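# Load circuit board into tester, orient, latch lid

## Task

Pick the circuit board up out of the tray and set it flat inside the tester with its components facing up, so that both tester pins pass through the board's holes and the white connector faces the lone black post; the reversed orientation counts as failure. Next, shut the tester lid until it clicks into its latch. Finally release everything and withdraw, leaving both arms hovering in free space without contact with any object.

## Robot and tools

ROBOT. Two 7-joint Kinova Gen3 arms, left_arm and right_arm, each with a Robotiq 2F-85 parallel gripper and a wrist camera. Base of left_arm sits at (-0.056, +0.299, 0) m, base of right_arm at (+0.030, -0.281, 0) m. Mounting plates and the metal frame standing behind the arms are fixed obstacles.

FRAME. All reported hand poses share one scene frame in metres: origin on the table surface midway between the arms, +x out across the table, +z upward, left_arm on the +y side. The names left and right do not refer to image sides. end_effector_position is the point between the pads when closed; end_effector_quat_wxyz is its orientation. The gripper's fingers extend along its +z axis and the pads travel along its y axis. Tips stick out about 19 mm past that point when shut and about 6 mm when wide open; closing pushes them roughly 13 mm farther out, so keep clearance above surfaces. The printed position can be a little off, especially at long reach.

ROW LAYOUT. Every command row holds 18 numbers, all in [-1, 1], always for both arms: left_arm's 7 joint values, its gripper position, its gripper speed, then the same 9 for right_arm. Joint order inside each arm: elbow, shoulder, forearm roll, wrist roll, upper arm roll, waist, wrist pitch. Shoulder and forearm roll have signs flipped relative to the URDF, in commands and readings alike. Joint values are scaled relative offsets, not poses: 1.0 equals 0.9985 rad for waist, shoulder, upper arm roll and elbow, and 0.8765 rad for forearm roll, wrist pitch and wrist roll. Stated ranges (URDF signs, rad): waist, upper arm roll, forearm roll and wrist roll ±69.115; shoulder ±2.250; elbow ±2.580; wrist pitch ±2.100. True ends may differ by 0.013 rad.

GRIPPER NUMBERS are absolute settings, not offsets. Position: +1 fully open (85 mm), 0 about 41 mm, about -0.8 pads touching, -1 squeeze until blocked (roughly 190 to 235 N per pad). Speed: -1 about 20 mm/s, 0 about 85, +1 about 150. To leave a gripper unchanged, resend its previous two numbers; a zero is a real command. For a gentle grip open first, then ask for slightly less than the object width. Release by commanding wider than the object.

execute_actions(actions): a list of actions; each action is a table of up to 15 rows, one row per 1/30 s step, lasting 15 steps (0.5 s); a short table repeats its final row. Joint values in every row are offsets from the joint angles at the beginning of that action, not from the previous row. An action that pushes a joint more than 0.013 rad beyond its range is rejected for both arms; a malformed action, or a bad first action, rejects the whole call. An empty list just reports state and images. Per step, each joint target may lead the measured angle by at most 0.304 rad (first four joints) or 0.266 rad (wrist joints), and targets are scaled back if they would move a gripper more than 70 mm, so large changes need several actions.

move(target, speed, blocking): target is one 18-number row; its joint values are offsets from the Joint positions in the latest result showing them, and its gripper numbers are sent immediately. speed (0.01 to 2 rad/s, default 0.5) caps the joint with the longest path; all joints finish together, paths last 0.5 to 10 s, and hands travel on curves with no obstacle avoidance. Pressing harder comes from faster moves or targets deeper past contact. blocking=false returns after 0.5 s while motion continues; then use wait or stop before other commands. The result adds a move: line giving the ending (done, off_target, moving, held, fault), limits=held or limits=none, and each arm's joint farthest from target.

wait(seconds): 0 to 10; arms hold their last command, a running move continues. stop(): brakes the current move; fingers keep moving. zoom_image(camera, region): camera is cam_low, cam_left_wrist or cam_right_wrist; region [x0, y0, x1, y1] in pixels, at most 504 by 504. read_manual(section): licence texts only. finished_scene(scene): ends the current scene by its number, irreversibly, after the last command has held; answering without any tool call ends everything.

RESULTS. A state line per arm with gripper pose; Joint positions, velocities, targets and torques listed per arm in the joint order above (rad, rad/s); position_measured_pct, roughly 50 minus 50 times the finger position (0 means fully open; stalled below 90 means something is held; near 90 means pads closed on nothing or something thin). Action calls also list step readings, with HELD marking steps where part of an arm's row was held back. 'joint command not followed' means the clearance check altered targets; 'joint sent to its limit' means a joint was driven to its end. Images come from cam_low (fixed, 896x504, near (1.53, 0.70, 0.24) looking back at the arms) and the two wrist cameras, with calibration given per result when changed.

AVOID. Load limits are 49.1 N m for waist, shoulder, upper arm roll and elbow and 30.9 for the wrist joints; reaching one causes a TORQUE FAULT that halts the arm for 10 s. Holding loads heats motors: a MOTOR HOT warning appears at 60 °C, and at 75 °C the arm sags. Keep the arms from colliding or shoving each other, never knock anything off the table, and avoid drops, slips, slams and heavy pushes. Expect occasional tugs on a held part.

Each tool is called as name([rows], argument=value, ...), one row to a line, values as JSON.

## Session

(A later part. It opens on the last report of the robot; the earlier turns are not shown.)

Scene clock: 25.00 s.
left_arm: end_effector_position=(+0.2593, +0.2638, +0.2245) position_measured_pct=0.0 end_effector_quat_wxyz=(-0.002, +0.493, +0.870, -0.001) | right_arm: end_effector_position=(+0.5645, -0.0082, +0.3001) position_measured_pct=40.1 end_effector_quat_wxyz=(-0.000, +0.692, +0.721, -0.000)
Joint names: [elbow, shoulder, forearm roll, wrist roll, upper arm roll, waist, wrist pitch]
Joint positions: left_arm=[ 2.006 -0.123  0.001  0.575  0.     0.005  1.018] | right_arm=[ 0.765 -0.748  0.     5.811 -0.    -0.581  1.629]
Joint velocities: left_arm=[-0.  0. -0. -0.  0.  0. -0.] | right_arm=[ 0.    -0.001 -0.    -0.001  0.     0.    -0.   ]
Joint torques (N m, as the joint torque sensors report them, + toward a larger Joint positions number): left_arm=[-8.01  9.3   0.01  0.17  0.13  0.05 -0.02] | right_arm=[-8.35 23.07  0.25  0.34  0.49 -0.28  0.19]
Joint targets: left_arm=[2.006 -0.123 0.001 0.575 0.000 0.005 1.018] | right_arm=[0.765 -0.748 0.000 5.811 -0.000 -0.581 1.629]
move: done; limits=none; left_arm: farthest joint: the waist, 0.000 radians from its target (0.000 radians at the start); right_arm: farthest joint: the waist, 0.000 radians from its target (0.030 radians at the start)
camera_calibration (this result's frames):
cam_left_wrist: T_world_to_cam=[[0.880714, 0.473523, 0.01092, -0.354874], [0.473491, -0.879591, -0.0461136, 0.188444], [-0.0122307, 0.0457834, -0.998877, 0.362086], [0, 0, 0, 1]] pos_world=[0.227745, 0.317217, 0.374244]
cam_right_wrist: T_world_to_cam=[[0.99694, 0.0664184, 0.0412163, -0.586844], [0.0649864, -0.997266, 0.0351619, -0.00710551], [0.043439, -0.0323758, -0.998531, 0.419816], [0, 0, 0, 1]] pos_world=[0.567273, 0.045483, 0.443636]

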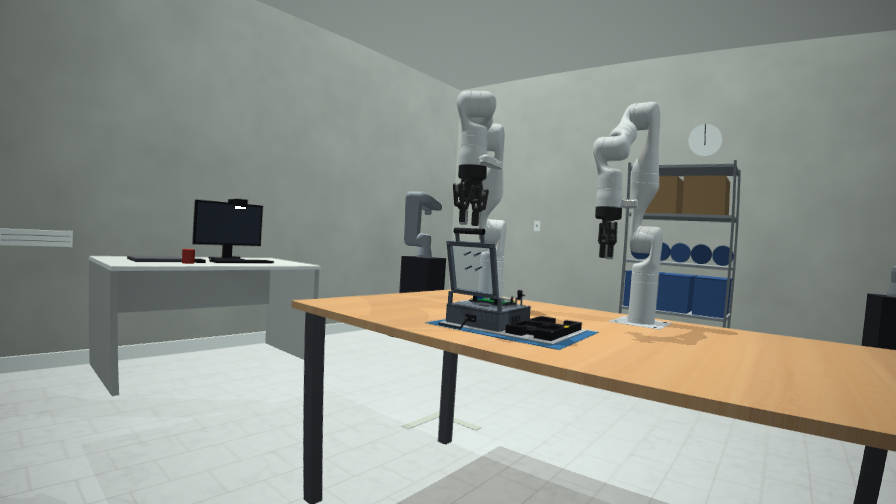

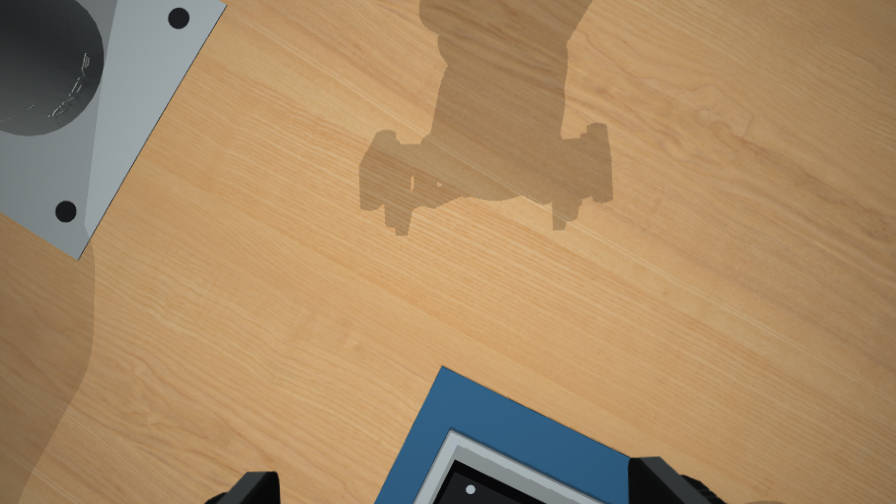

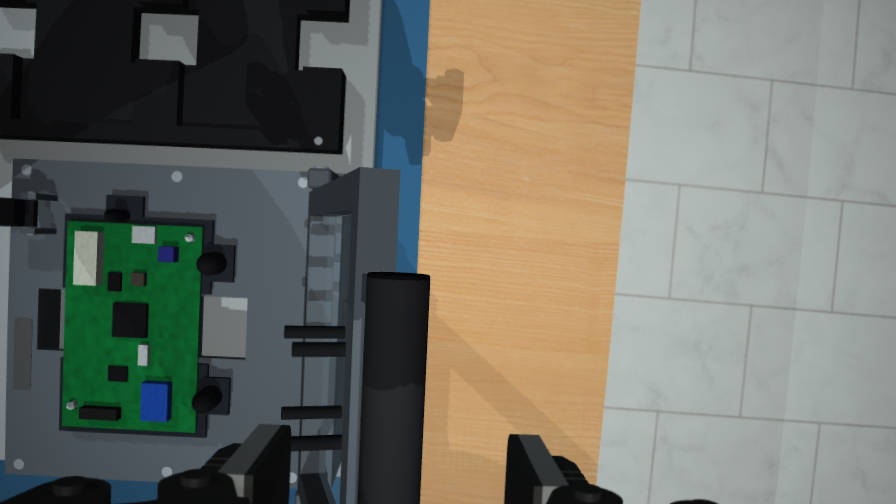

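move(target=[0,0,0,0,0,0,0,1,0,0.0933,0.007,0,-0.0025,0,-0.0013,-0.099,0.2,0], speed=0.3)

move(target=[0,0,0,0,0,0,0,1,0,0,0,0,0,0,0,0,-0.51,-0.3])

move(target=[0,0,0,0,0,0,0,1,0,0.26,0.1517,0,-0.056,0,-0.0492,-0.1234,-0.51,-0.3], speed=0.3)

zoom_image(camera="cam_low", region=[420, 180, 560, 320])

Scene clock: 26.30 s.
left_arm: end_effector_position=(+0.2593, +0.2638, +0.2245) position_measured_pct=0.0 end_effector_quat_wxyz=(-0.002, +0.493, +0.870, -0.001) | right_arm: end_effector_position=(+0.5628, -0.0082, +0.2750) position_measured_pct=40.1 end_effector_quat_wxyz=(-0.000, +0.693, +0.721, +0.000)
Joint names: [elbow, shoulder, forearm roll, wrist roll, upper arm roll, waist, wrist pitch]
Joint positions: left_arm=[ 2.006 -0.123  0.001  0.575  0.     0.005  1.018] | right_arm=[ 0.858 -0.741  0.     5.809 -0.    -0.582  1.542]
Joint velocities: left_arm=[-0.    -0.     0.     0.    -0.    -0.     0.001] | right_arm=[ 0.001  0.002  0.    -0.     0.     0.001 -0.   ]
Joint torques (N m, as the joint torque sensors report them, + toward a larger Joint positions number): left_arm=[-7.87  9.52  0.01  0.1   0.35 -0.02 -0.18] | right_arm=[-8.37 22.42  0.19  0.28  0.46  0.    0.18]
Joint targets: left_arm=[2.006 -0.123 0.001 0.575 0.000 0.005 1.018] | right_arm=[0.858 -0.741 0.000 5.809 -0.000 -0.582 1.542]
move: done; limits=none; left_arm: farthest joint: the waist, 0.000 radians from its target (0.000 radians at the start); right_arm: farthest joint: the waist, 0.000 radians from its target (0.001 radians at the start)
camera_calibration (this result's frames):
cam_left_wrist: T_world_to_cam=[[0.880714, 0.473523, 0.0109211, -0.354875], [0.473491, -0.879591, -0.0461128, 0.188443], [-0.0122294, 0.0457832, -0.998877, 0.362086], [0, 0, 0, 1]] pos_world=[0.227745, 0.317217, 0.374244]
cam_right_wrist: T_world_to_cam=[[0.996983, 0.0654994, 0.0416446, -0.584236], [0.0640622, -0.997333, 0.0349566, -0.00560966], [0.0438232, -0.0321833, -0.998521, 0.394534], [0, 0, 0, 1]] pos_world=[0.565543, 0.0453698, 0.418477]

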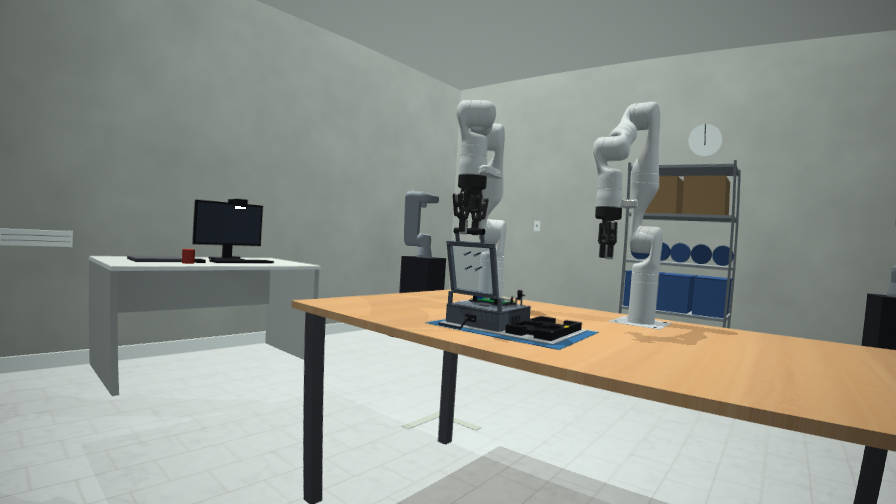

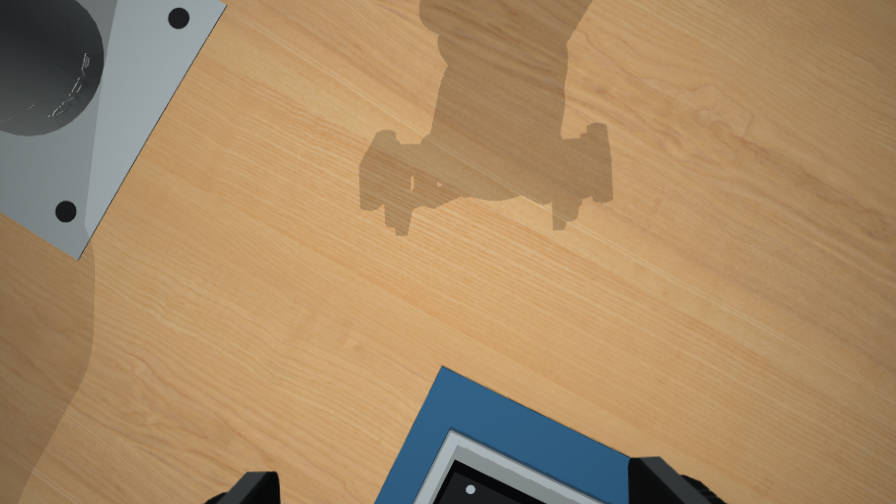

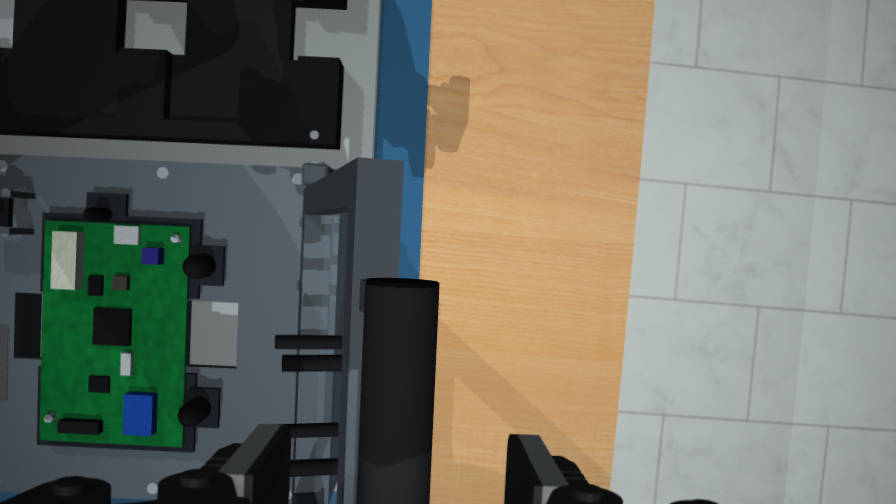

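Scene clock: 27.10 s.
left_arm: end_effector_position=(+0.2593, +0.2638, +0.2245) position_measured_pct=0.0 end_effector_quat_wxyz=(-0.002, +0.493, +0.870, -0.001) | right_arm: end_effector_position=(+0.5622, -0.0082, +0.2750) position_measured_pct=75.0 end_effector_quat_wxyz=(-0.000, +0.693, +0.721, -0.000)
Joint names: [elbow, shoulder, forearm roll, wrist roll, upper arm roll, waist, wrist pitch]
Joint positions: left_arm=[ 2.006 -0.123  0.001  0.575  0.     0.005  1.018] | right_arm=[ 0.859 -0.741  0.     5.809 -0.    -0.582  1.543]
Joint velocities: left_arm=[-0.    -0.    -0.     0.    -0.     0.    -0.001] | right_arm=[ 0.001 -0.001  0.     0.    -0.     0.001 -0.   ]
Joint torques (N m, as the joint torque sensors report them, + toward a larger Joint positions number): left_arm=[-7.82  9.53 -0.18  0.28  0.52 -0.12  0.16] | right_arm=[-8.97 22.6   0.09  0.26  0.58  0.14 -0.47]
Joint targets: left_arm=[2.006 -0.123 0.001 0.575 0.000 0.005 1.018] | right_arm=[0.858 -0.741 0.000 5.809 -0.000 -0.582 1.542]
move: done; limits=none; left_arm: farthest joint: the waist, 0.000 radians from its target (0.000 radians at the start); right_arm: farthest joint: the elbow, 0.001 radians from its target (0.000 radians at the start)
camera_calibration (this result's frames):
cam_left_wrist: T_world_to_cam=[[0.880714, 0.473523, 0.0109224, -0.354876], [0.473491, -0.879591, -0.0461122, 0.188443], [-0.012228, 0.0457833, -0.998877, 0.362086], [0, 0, 0, 1]] pos_world=[0.227746, 0.317217, 0.374244]
cam_right_wrist: T_world_to_cam=[[0.997007, 0.0660213, 0.0402204, -0.583232], [0.0646182, -0.997288, 0.0352402, -0.00596254], [0.0424379, -0.0325358, -0.998569, 0.395401], [0, 0, 0, 1]] pos_world=[0.565092, 0.045424, 0.418503]

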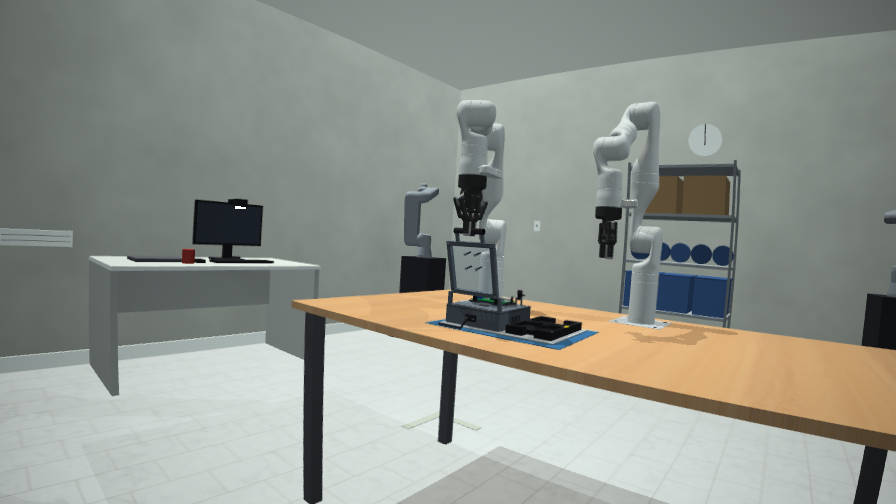

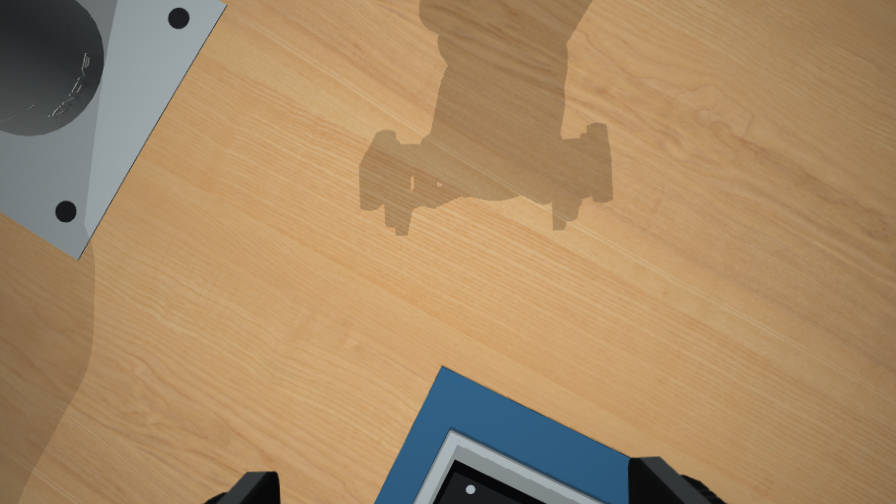

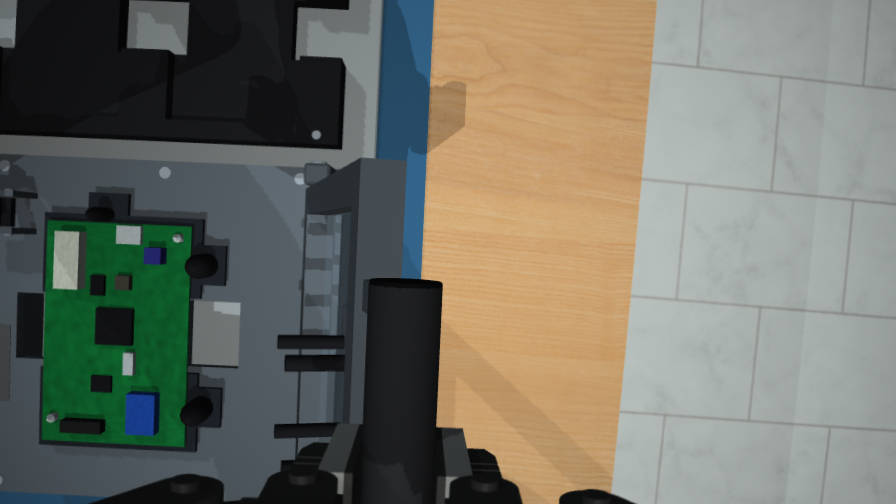

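Scene clock: 28.37 s.
left_arm: end_effector_position=(+0.2593, +0.2638, +0.2245) position_measured_pct=0.0 end_effector_quat_wxyz=(-0.002, +0.493, +0.870, -0.001) | right_arm: end_effector_position=(+0.5055, -0.0104, +0.2827) position_measured_pct=75.0 end_effector_quat_wxyz=(+0.001, +0.693, +0.721, +0.003)
Joint names: [elbow, shoulder, forearm roll, wrist roll, upper arm roll, waist, wrist pitch]
Joint positions: left_arm=[ 2.006 -0.123  0.001  0.575  0.     0.005  1.018] | right_arm=[ 1.115 -0.587 -0.001  5.76   0.    -0.631  1.432]
Joint velocities: left_arm=[ 0.     0.    -0.     0.    -0.     0.     0.001] | right_arm=[ 0.001  0.001 -0.    -0.001  0.001 -0.002 -0.001]
Joint torques (N m, as the joint torque sensors report them, + toward a larger Joint positions number): left_arm=[-8.31  9.3   0.11  0.07  0.14 -0.12  0.17] | right_arm=[-5.94 18.24  0.55  0.3   0.03 -0.49  1.26]
Joint targets: left_arm=[2.006 -0.123 0.001 0.575 0.000 0.005 1.018] | right_arm=[1.119 -0.589 0.000 5.760 -0.000 -0.632 1.435]
move: done; limits=none; left_arm: farthest joint: the waist, 0.000 radians from its target (0.000 radians at the start); right_arm: farthest joint: the shoulder, 0.003 radians from its target (0.151 radians at the start)
camera_calibration (this result's frames):
cam_left_wrist: T_world_to_cam=[[0.880714, 0.473523, 0.0109238, -0.354878], [0.473491, -0.879591, -0.0461112, 0.188442], [-0.0122263, 0.045783, -0.998877, 0.362085], [0, 0, 0, 1]] pos_world=[0.227747, 0.317217, 0.374244]
cam_right_wrist: T_world_to_cam=[[0.996726, 0.0651118, 0.0479284, -0.528898], [0.0635932, -0.997445, 0.0325563, -0.00347747], [0.0499257, -0.0294018, -0.99832, 0.401611], [0, 0, 0, 1]] pos_world=[0.507337, 0.042777, 0.426399]

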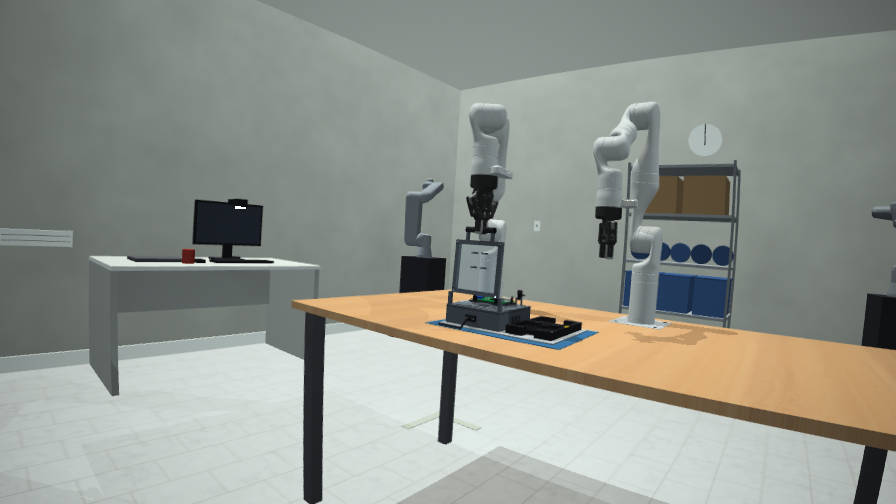

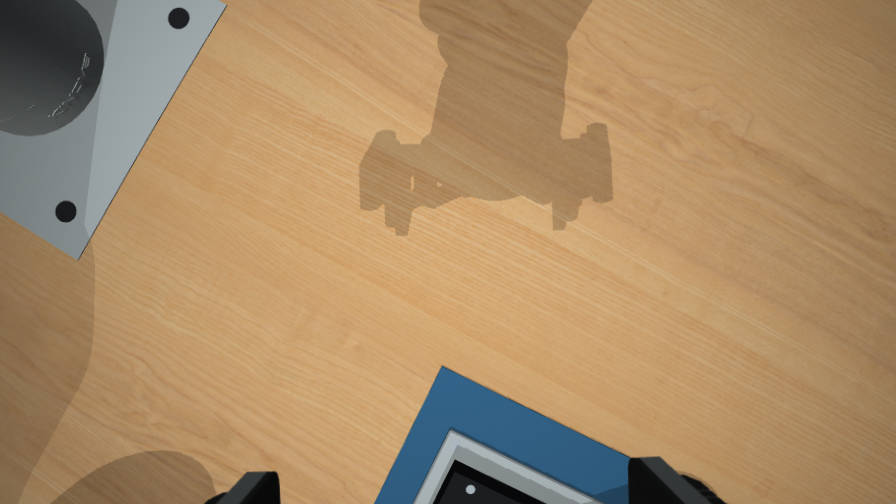

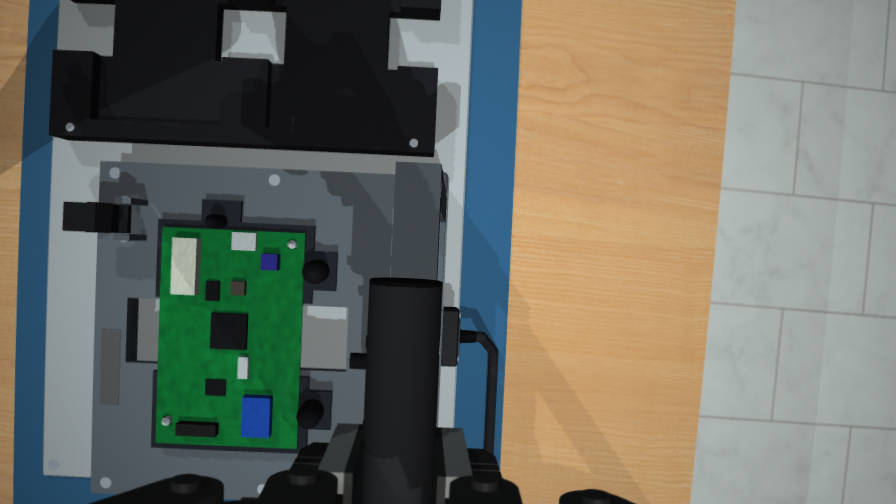

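Region (420, 180, 560, 320) of cam_low's 896x504 image, scaled by 3.600, with more detail than that image has.

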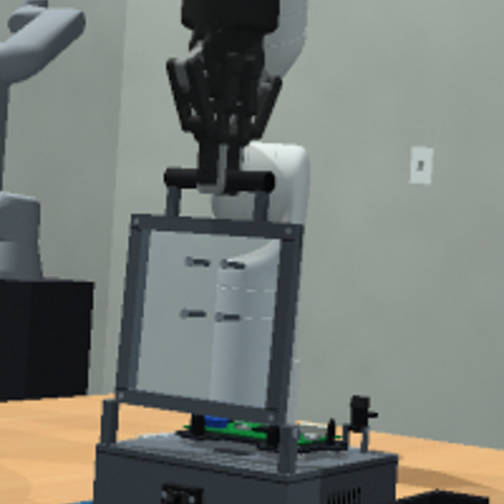

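move(target=[0,0,0,0,0,0,0,1,0,0.2455,0.121,0,-0.0658,0,-0.0578,-0.138,-0.51,-0.3], speed=0.3)

move(target=[0,0,0,0,0,0,0,1,0,0.22,0.07,0,-0.0666,0,-0.0585,-0.168,-0.51,-0.3], speed=0.3)

Scene clock: 29.67 s.
left_arm: end_effector_position=(+0.2593, +0.2638, +0.2245) position_measured_pct=0.0 end_effector_quat_wxyz=(-0.002, +0.493, +0.870, -0.001) | right_arm: end_effector_position=(+0.4476, -0.0127, +0.2701) position_measured_pct=75.0 end_effector_quat_wxyz=(+0.001, +0.693, +0.721, +0.004)
Joint names: [elbow, shoulder, forearm roll, wrist roll, upper arm roll, waist, wrist pitch]
Joint positions: left_arm=[ 2.006 -0.123  0.001  0.575  0.     0.005  1.018] | right_arm=[ 1.359 -0.467 -0.001  5.702 -0.    -0.689  1.308]
Joint velocities: left_arm=[-0.     0.    -0.    -0.     0.     0.    -0.001] | right_arm=[ 0.001  0.    -0.    -0.     0.    -0.001 -0.001]
Joint torques (N m, as the joint torque sensors report them, + toward a larger Joint positions number): left_arm=[-8.07  9.88 -0.03  0.09  0.5  -0.2   0.16] | right_arm=[-6.89 18.35  0.13  0.32  0.52  0.42  1.66]
Joint targets: left_arm=[2.006 -0.123 0.001 0.575 0.000 0.005 1.018] | right_arm=[1.361 -0.466 -0.001 5.702 0.000 -0.689 1.311]
move: done; limits=none; left_arm: farthest joint: the waist, 0.000 radians from its target (0.000 radians at the start); right_arm: farthest joint: the wrist pitch, 0.003 radians from its target (0.121 radians at the start)
camera_calibration (this result's frames):
cam_left_wrist: T_world_to_cam=[[0.880714, 0.473523, 0.0109247, -0.354879], [0.473491, -0.879591, -0.0461105, 0.188441], [-0.0122251, 0.0457829, -0.998877, 0.362085], [0, 0, 0, 1]] pos_world=[0.227748, 0.317217, 0.374244]
cam_right_wrist: T_world_to_cam=[[0.996641, 0.0659476, 0.0485455, -0.470601], [0.064462, -0.997421, 0.0315582, -0.0017783], [0.0505015, -0.0283229, -0.998322, 0.391576], [0, 0, 0, 1]] pos_world=[0.44936, 0.0403519, 0.41382]

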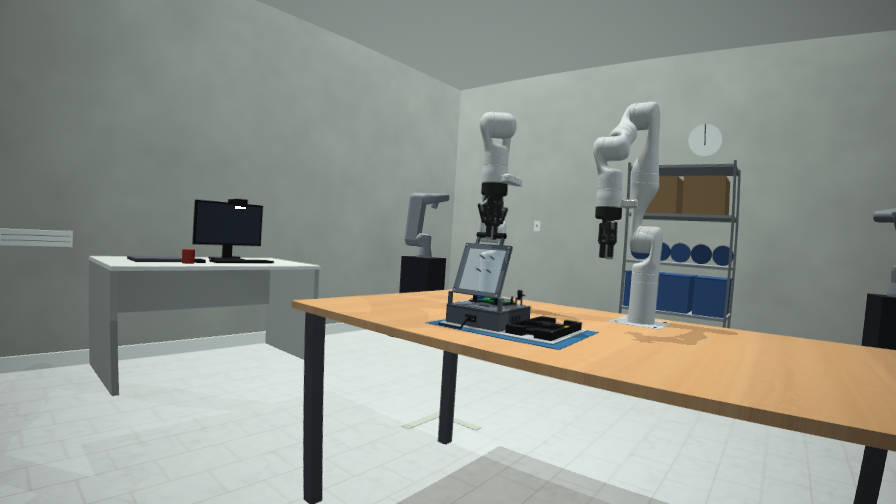

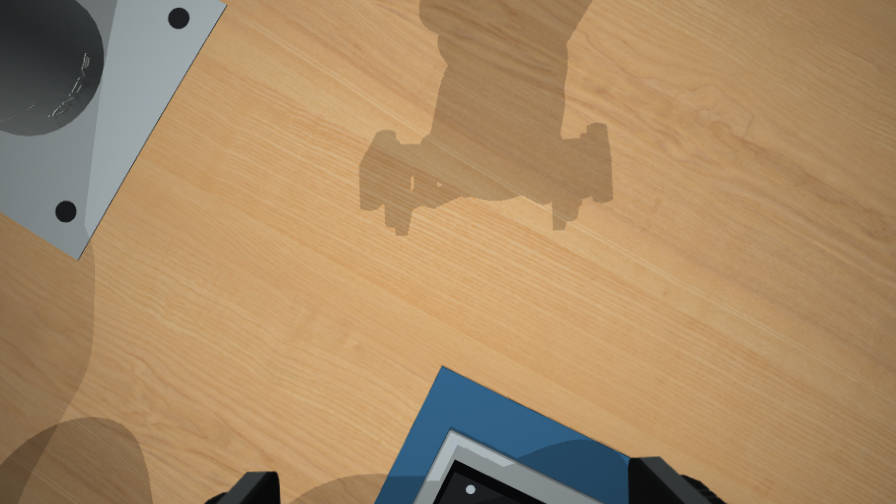

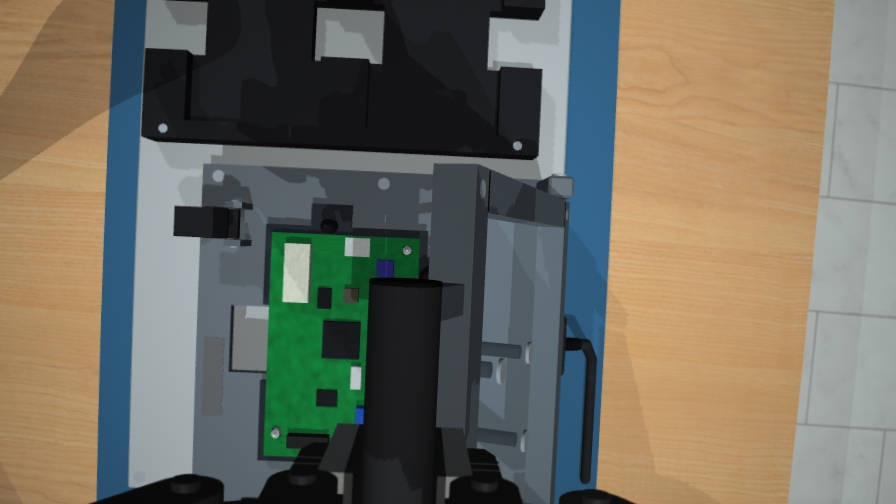

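Scene clock: 30.77 s.
left_arm: end_effector_position=(+0.2593, +0.2638, +0.2245) position_measured_pct=0.0 end_effector_quat_wxyz=(-0.002, +0.493, +0.870, -0.001) | right_arm: end_effector_position=(+0.3989, -0.0145, +0.2390) position_measured_pct=75.0 end_effector_quat_wxyz=(+0.001, +0.692, +0.722, +0.005)
Joint names: [elbow, shoulder, forearm roll, wrist roll, upper arm roll, waist, wrist pitch]
Joint positions: left_arm=[ 2.006 -0.123  0.001  0.575  0.     0.005  1.018] | right_arm=[ 1.576 -0.396 -0.     5.644 -0.001 -0.748  1.159]
Joint velocities: left_arm=[ 0. -0. -0. -0. -0. -0. -0.] | right_arm=[ 0.002  0.001 -0.     0.001  0.001 -0.002 -0.001]
Joint torques (N m, as the joint torque sensors report them, + toward a larger Joint positions number): left_arm=[-8.13  9.49  0.06  0.29  0.43  0.19  0.07] | right_arm=[-6.43 15.24  0.02  0.2   0.8   0.09  0.84]
Joint targets: left_arm=[2.006 -0.123 0.001 0.575 0.000 0.005 1.018] | right_arm=[1.578 -0.397 -0.001 5.644 -0.000 -0.748 1.161]
move: done; limits=none; left_arm: farthest joint: the waist, 0.000 radians from its target (0.000 radians at the start); right_arm: farthest joint: the shoulder, 0.002 radians from its target (0.070 radians at the start)
camera_calibration (this result's frames):
cam_left_wrist: T_world_to_cam=[[0.880714, 0.473523, 0.0109258, -0.35488], [0.473491, -0.879591, -0.0461097, 0.188441], [-0.0122238, 0.0457827, -0.998877, 0.362085], [0, 0, 0, 1]] pos_world=[0.227749, 0.317217, 0.374244]
cam_right_wrist: T_world_to_cam=[[0.996528, 0.0666158, 0.0499507, -0.420671], [0.0651895, -0.997432, 0.0296615, 0.000724484], [0.0517984, -0.0263022, -0.998311, 0.362502], [0, 0, 0, 1]] pos_world=[0.400386, 0.0382805, 0.382881]

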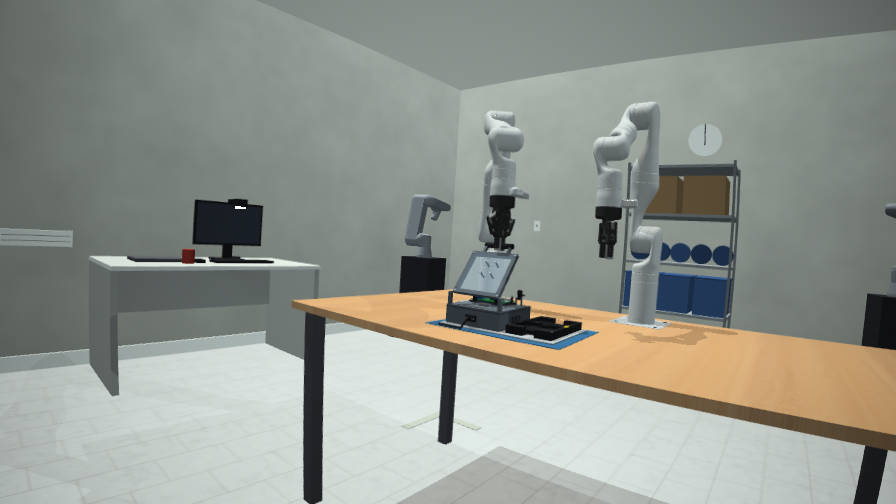

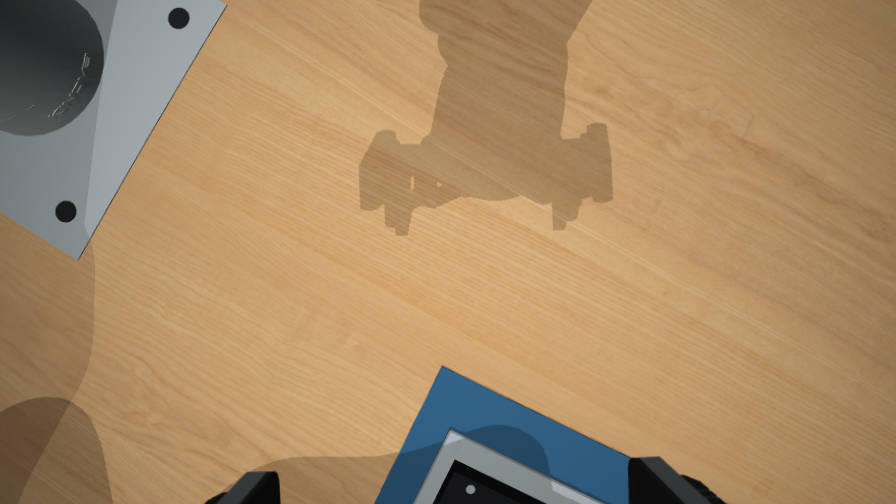

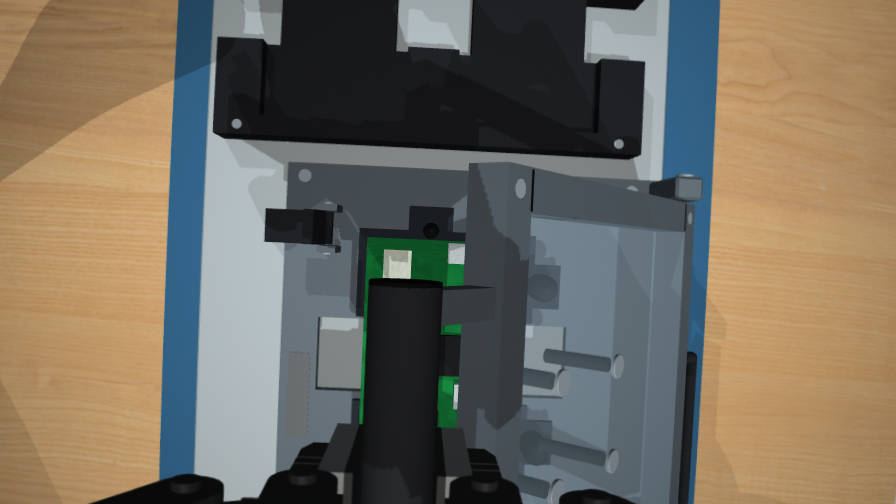

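move(target=[0,0,0,0,0,0,0,1,0,0.196,0.002,0,-0.0656,0,-0.0566,-0.209,-0.51,-0.3], speed=0.3)

move(target=[0,0,0,0,0,0,0,1,0,0.0982,-0.0434,0,-0.023,0,-0.0202,-0.1613,-0.51,-0.3], speed=0.25)

move(target=[0,0,0,0,0,0,0,1,0,0.0466,-0.054,0,-0.0047,0,-0.0041,-0.1145,-0.51,-0.3], speed=0.12)

zoom_image(camera="cam_low", region=[430, 230, 570, 340])

Scene clock: 32.17 s.
left_arm: end_effector_position=(+0.2593, +0.2638, +0.2245) position_measured_pct=0.0 end_effector_quat_wxyz=(-0.002, +0.493, +0.870, -0.001) | right_arm: end_effector_position=(+0.3566, -0.0159, +0.1866) position_measured_pct=75.0 end_effector_quat_wxyz=(-0.001, +0.692, +0.722, -0.001)
Joint names: [elbow, shoulder, forearm roll, wrist roll, upper arm roll, waist, wrist pitch]
Joint positions: left_arm=[ 2.006 -0.123  0.001  0.575  0.     0.005  1.018] | right_arm=[ 1.773 -0.391  0.001  5.586 -0.002 -0.806  0.979]
Joint velocities: left_arm=[-0.     0.     0.    -0.     0.    -0.    -0.001] | right_arm=[-0.    -0.    -0.001 -0.     0.001 -0.002 -0.001]
Joint torques (N m, as the joint torque sensors report them, + toward a larger Joint positions number): left_arm=[-8.07  9.25  0.35  0.14  0.32 -0.01 -0.01] | right_arm=[-7.93 13.4  -0.53  0.3   1.53  1.31 -1.38]
Joint targets: left_arm=[2.006 -0.123 0.001 0.575 0.000 0.005 1.018] | right_arm=[1.772 -0.394 -0.000 5.586 -0.001 -0.804 0.976]
move: done; limits=none; left_arm: farthest joint: the waist, 0.000 radians from its target (0.000 radians at the start); right_arm: farthest joint: the wrist pitch, 0.004 radians from its target (0.184 radians at the start)
camera_calibration (this result's frames):
cam_left_wrist: T_world_to_cam=[[0.880714, 0.473523, 0.0109269, -0.354881], [0.473491, -0.879591, -0.0461087, 0.18844], [-0.0122223, 0.0457824, -0.998877, 0.362085], [0, 0, 0, 1]] pos_world=[0.227749, 0.317217, 0.374244]
cam_right_wrist: T_world_to_cam=[[0.996929, 0.0681595, 0.0385596, -0.373805], [0.0668031, -0.997137, 0.0354347, 0.00201115], [0.0408644, -0.03275, -0.998628, 0.316134], [0, 0, 0, 1]] pos_world=[0.359604, 0.0378371, 0.330043]

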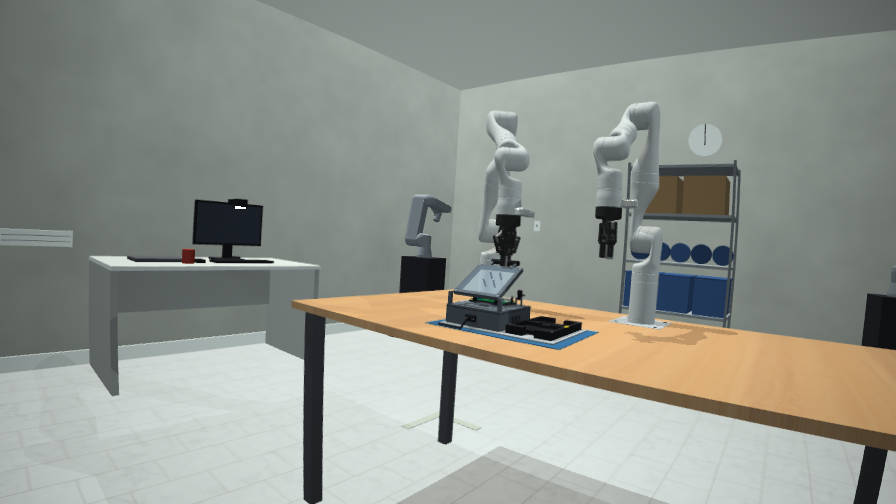

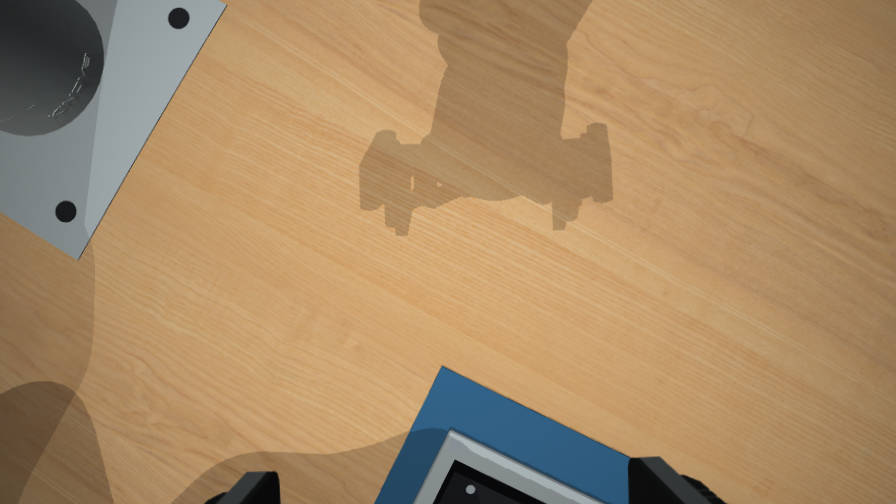

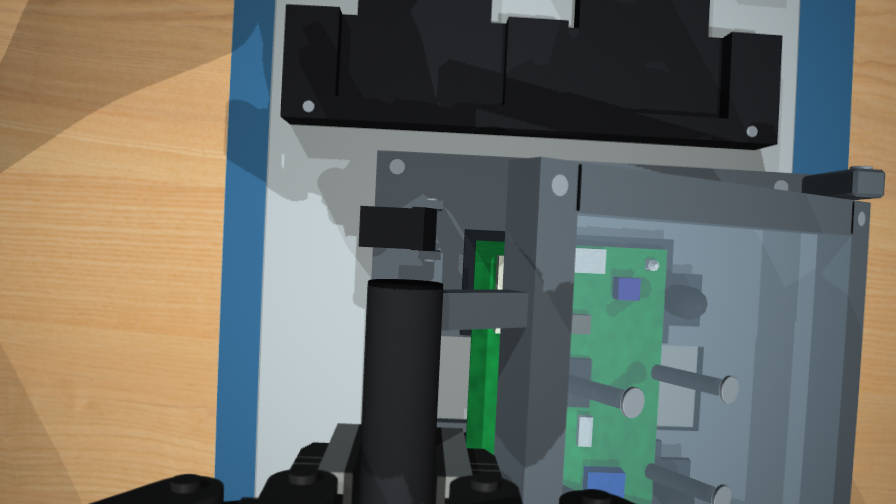

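Scene clock: 33.10 s.
left_arm: end_effector_position=(+0.2593, +0.2638, +0.2245) position_measured_pct=0.0 end_effector_quat_wxyz=(-0.002, +0.493, +0.870, -0.001) | right_arm: end_effector_position=(+0.3390, -0.0164, +0.1440) position_measured_pct=75.0 end_effector_quat_wxyz=(-0.003, +0.691, +0.723, -0.005)
Joint names: [elbow, shoulder, forearm roll, wrist roll, upper arm roll, waist, wrist pitch]
Joint positions: left_arm=[ 2.006 -0.123  0.001  0.575  0.     0.005  1.018] | right_arm=[ 1.875 -0.433  0.004  5.566 -0.005 -0.829  0.843]
Joint velocities: left_arm=[ 0. -0.  0. -0. -0.  0.  0.] | right_arm=[ 0.001 -0.001 -0.001  0.001  0.    -0.001 -0.   ]
Joint torques (N m, as the joint torque sensors report them, + toward a larger Joint positions number): left_arm=[-7.92  9.22  0.05  0.07  0.39 -0.39  0.2 ] | right_arm=[-9.03 14.45 -1.21  0.3   2.67  1.77 -2.05]
Joint targets: left_arm=[2.006 -0.123 0.001 0.575 0.000 0.005 1.018] | right_arm=[1.871 -0.435 0.001 5.566 -0.002 -0.826 0.838]
move: done; limits=none; left_arm: farthest joint: the waist, 0.000 radians from its target (0.000 radians at the start); right_arm: farthest joint: the wrist pitch, 0.005 radians from its target (0.142 radians at the start)
camera_calibration (this result's frames):
cam_left_wrist: T_world_to_cam=[[0.880714, 0.473523, 0.0109281, -0.354882], [0.473491, -0.879591, -0.0461078, 0.188439], [-0.0122209, 0.0457821, -0.998877, 0.362084], [0, 0, 0, 1]] pos_world=[0.22775, 0.317217, 0.374244]
cam_right_wrist: T_world_to_cam=[[0.996943, 0.0717591, 0.0308974, -0.353417], [0.0705954, -0.99681, 0.0372378, 0.0025963], [0.033471, -0.0349427, -0.998829, 0.276774], [0, 0, 0, 1]] pos_world=[0.342889, 0.0376201, 0.287273]

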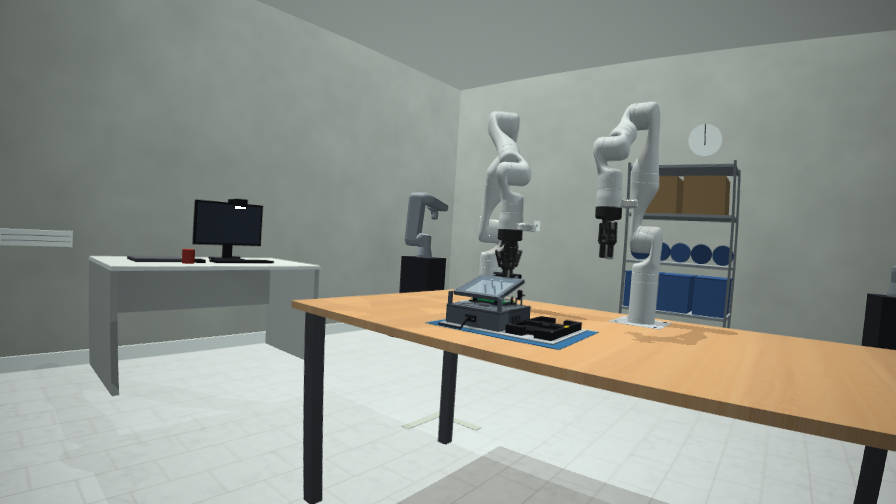

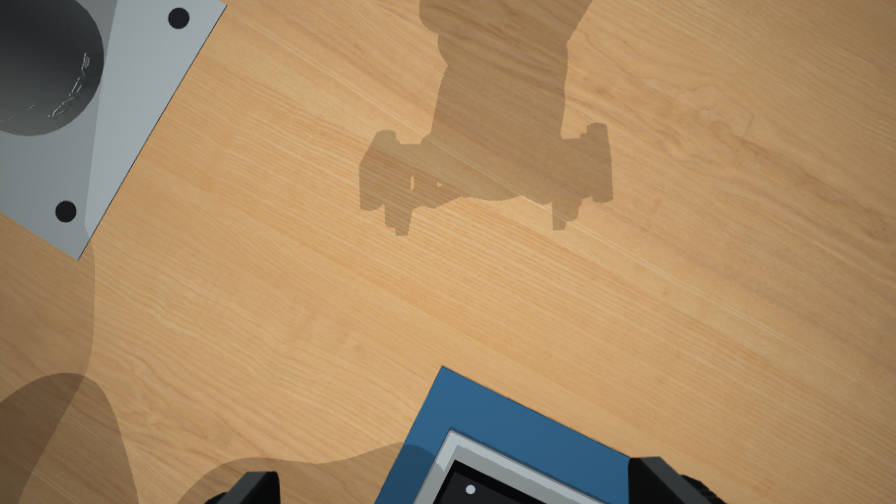

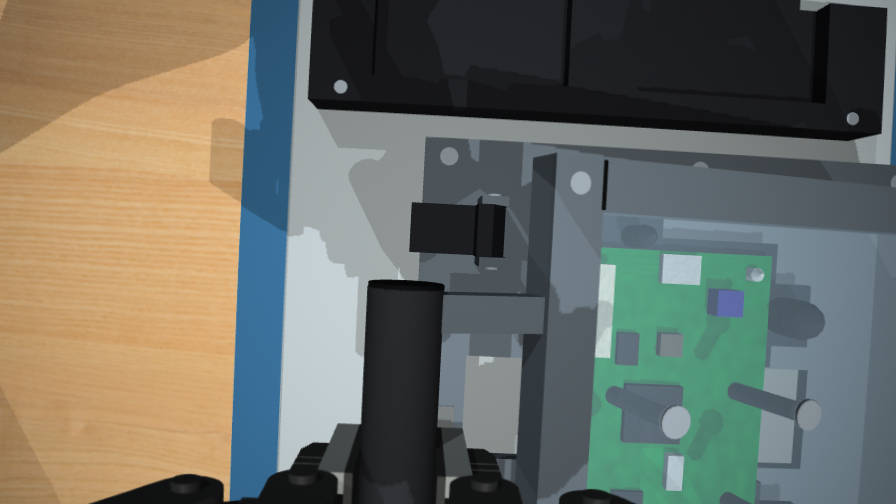

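Scene clock: 34.23 s.
left_arm: end_effector_position=(+0.2593, +0.2638, +0.2245) position_measured_pct=0.0 end_effector_quat_wxyz=(-0.002, +0.493, +0.870, -0.001) | right_arm: end_effector_position=(+0.3324, -0.0166, +0.1111) position_measured_pct=75.0 end_effector_quat_wxyz=(-0.004, +0.690, +0.724, -0.008)
Joint names: [elbow, shoulder, forearm roll, wrist roll, upper arm roll, waist, wrist pitch]
Joint positions: left_arm=[ 2.006 -0.123  0.001  0.575  0.     0.005  1.018] | right_arm=[ 1.925 -0.487  0.007  5.562 -0.008 -0.836  0.746]
Joint velocities: left_arm=[-0.  0.  0.  0. -0. -0. -0.] | right_arm=[ 0.    -0.002 -0.     0.001  0.     0.    -0.   ]
Joint torques (N m, as the joint torque sensors report them, + toward a larger Joint positions number): left_arm=[-8.3   9.47  0.06  0.    0.14  0.25  0.21] | right_arm=[-8.28 15.38 -0.95  0.35  2.5   1.95 -1.49]
Joint targets: left_arm=[2.006 -0.123 0.001 0.575 0.000 0.005 1.018] | right_arm=[1.921 -0.487 0.004 5.562 -0.005 -0.833 0.742]
move: done; limits=none; left_arm: farthest joint: the waist, 0.000 radians from its target (0.000 radians at the start); right_arm: farthest joint: the waist, 0.003 radians from its target (0.004 radians at the start)
camera_calibration (this result's frames):
cam_left_wrist: T_world_to_cam=[[0.880714, 0.473523, 0.0109293, -0.354883], [0.473491, -0.879591, -0.046107, 0.188438], [-0.0122194, 0.045782, -0.998877, 0.362084], [0, 0, 0, 1]] pos_world=[0.227751, 0.317217, 0.374244]
cam_right_wrist: T_world_to_cam=[[0.996943, 0.0744351, 0.0237526, -0.344987], [0.0734645, -0.996519, 0.0394106, 0.00292342], [0.0266034, -0.0375452, -0.998941, 0.246381], [0, 0, 0, 1]] pos_world=[0.337163, 0.0378428, 0.254199]

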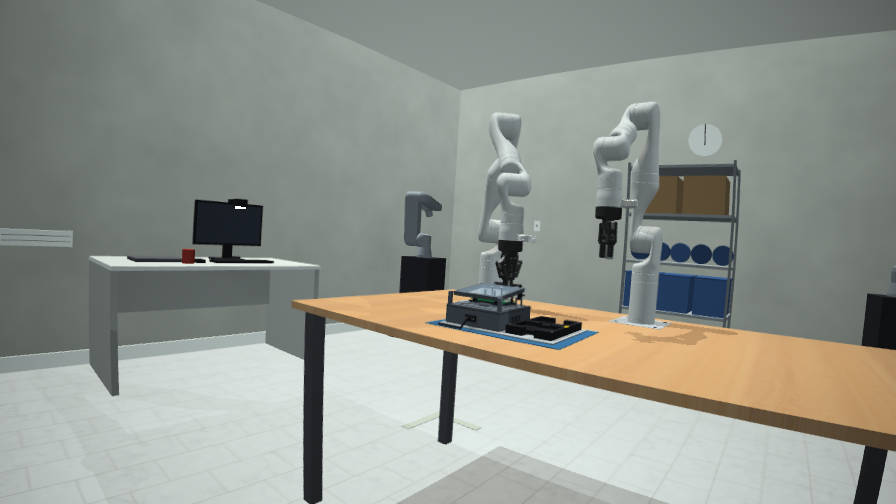

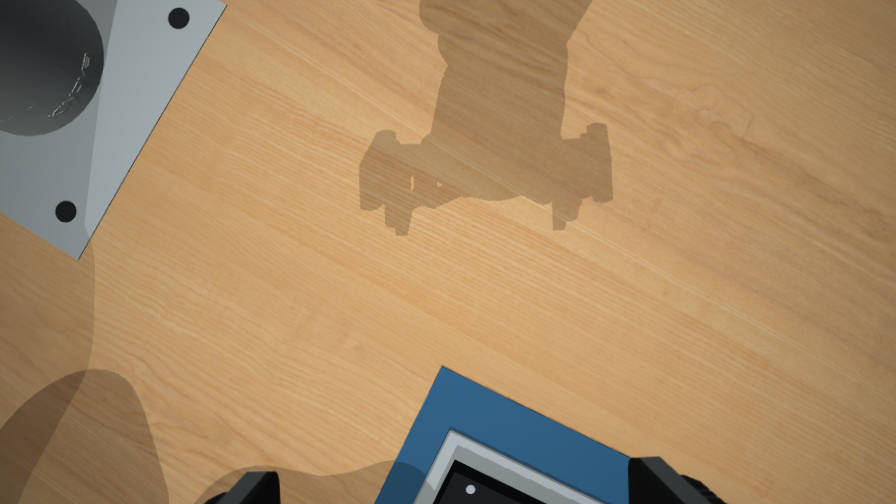

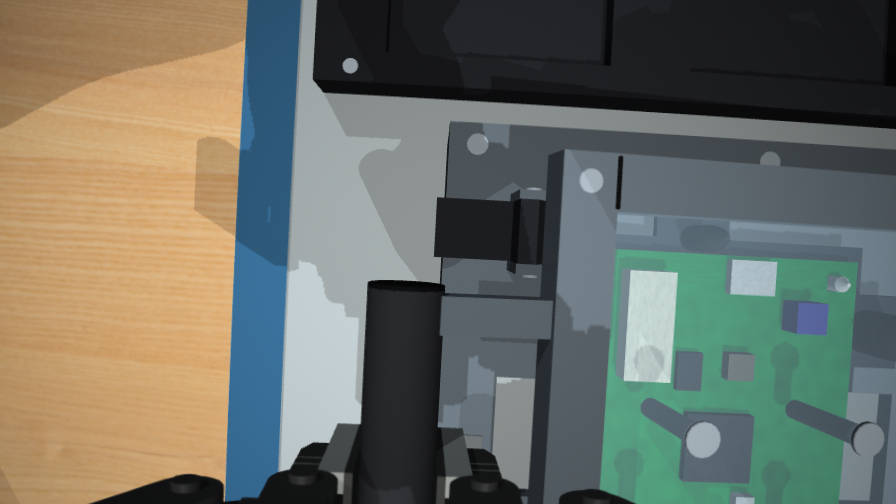

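Region (430, 230, 570, 340) of cam_low's 896x504 image, scaled by 3.600, with more detail than that image has; it fills the top 396 rows of this view, and the rest is white.

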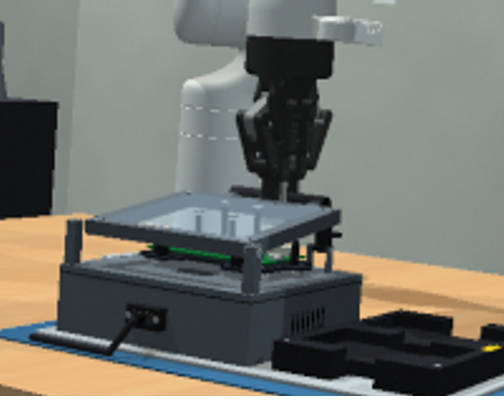

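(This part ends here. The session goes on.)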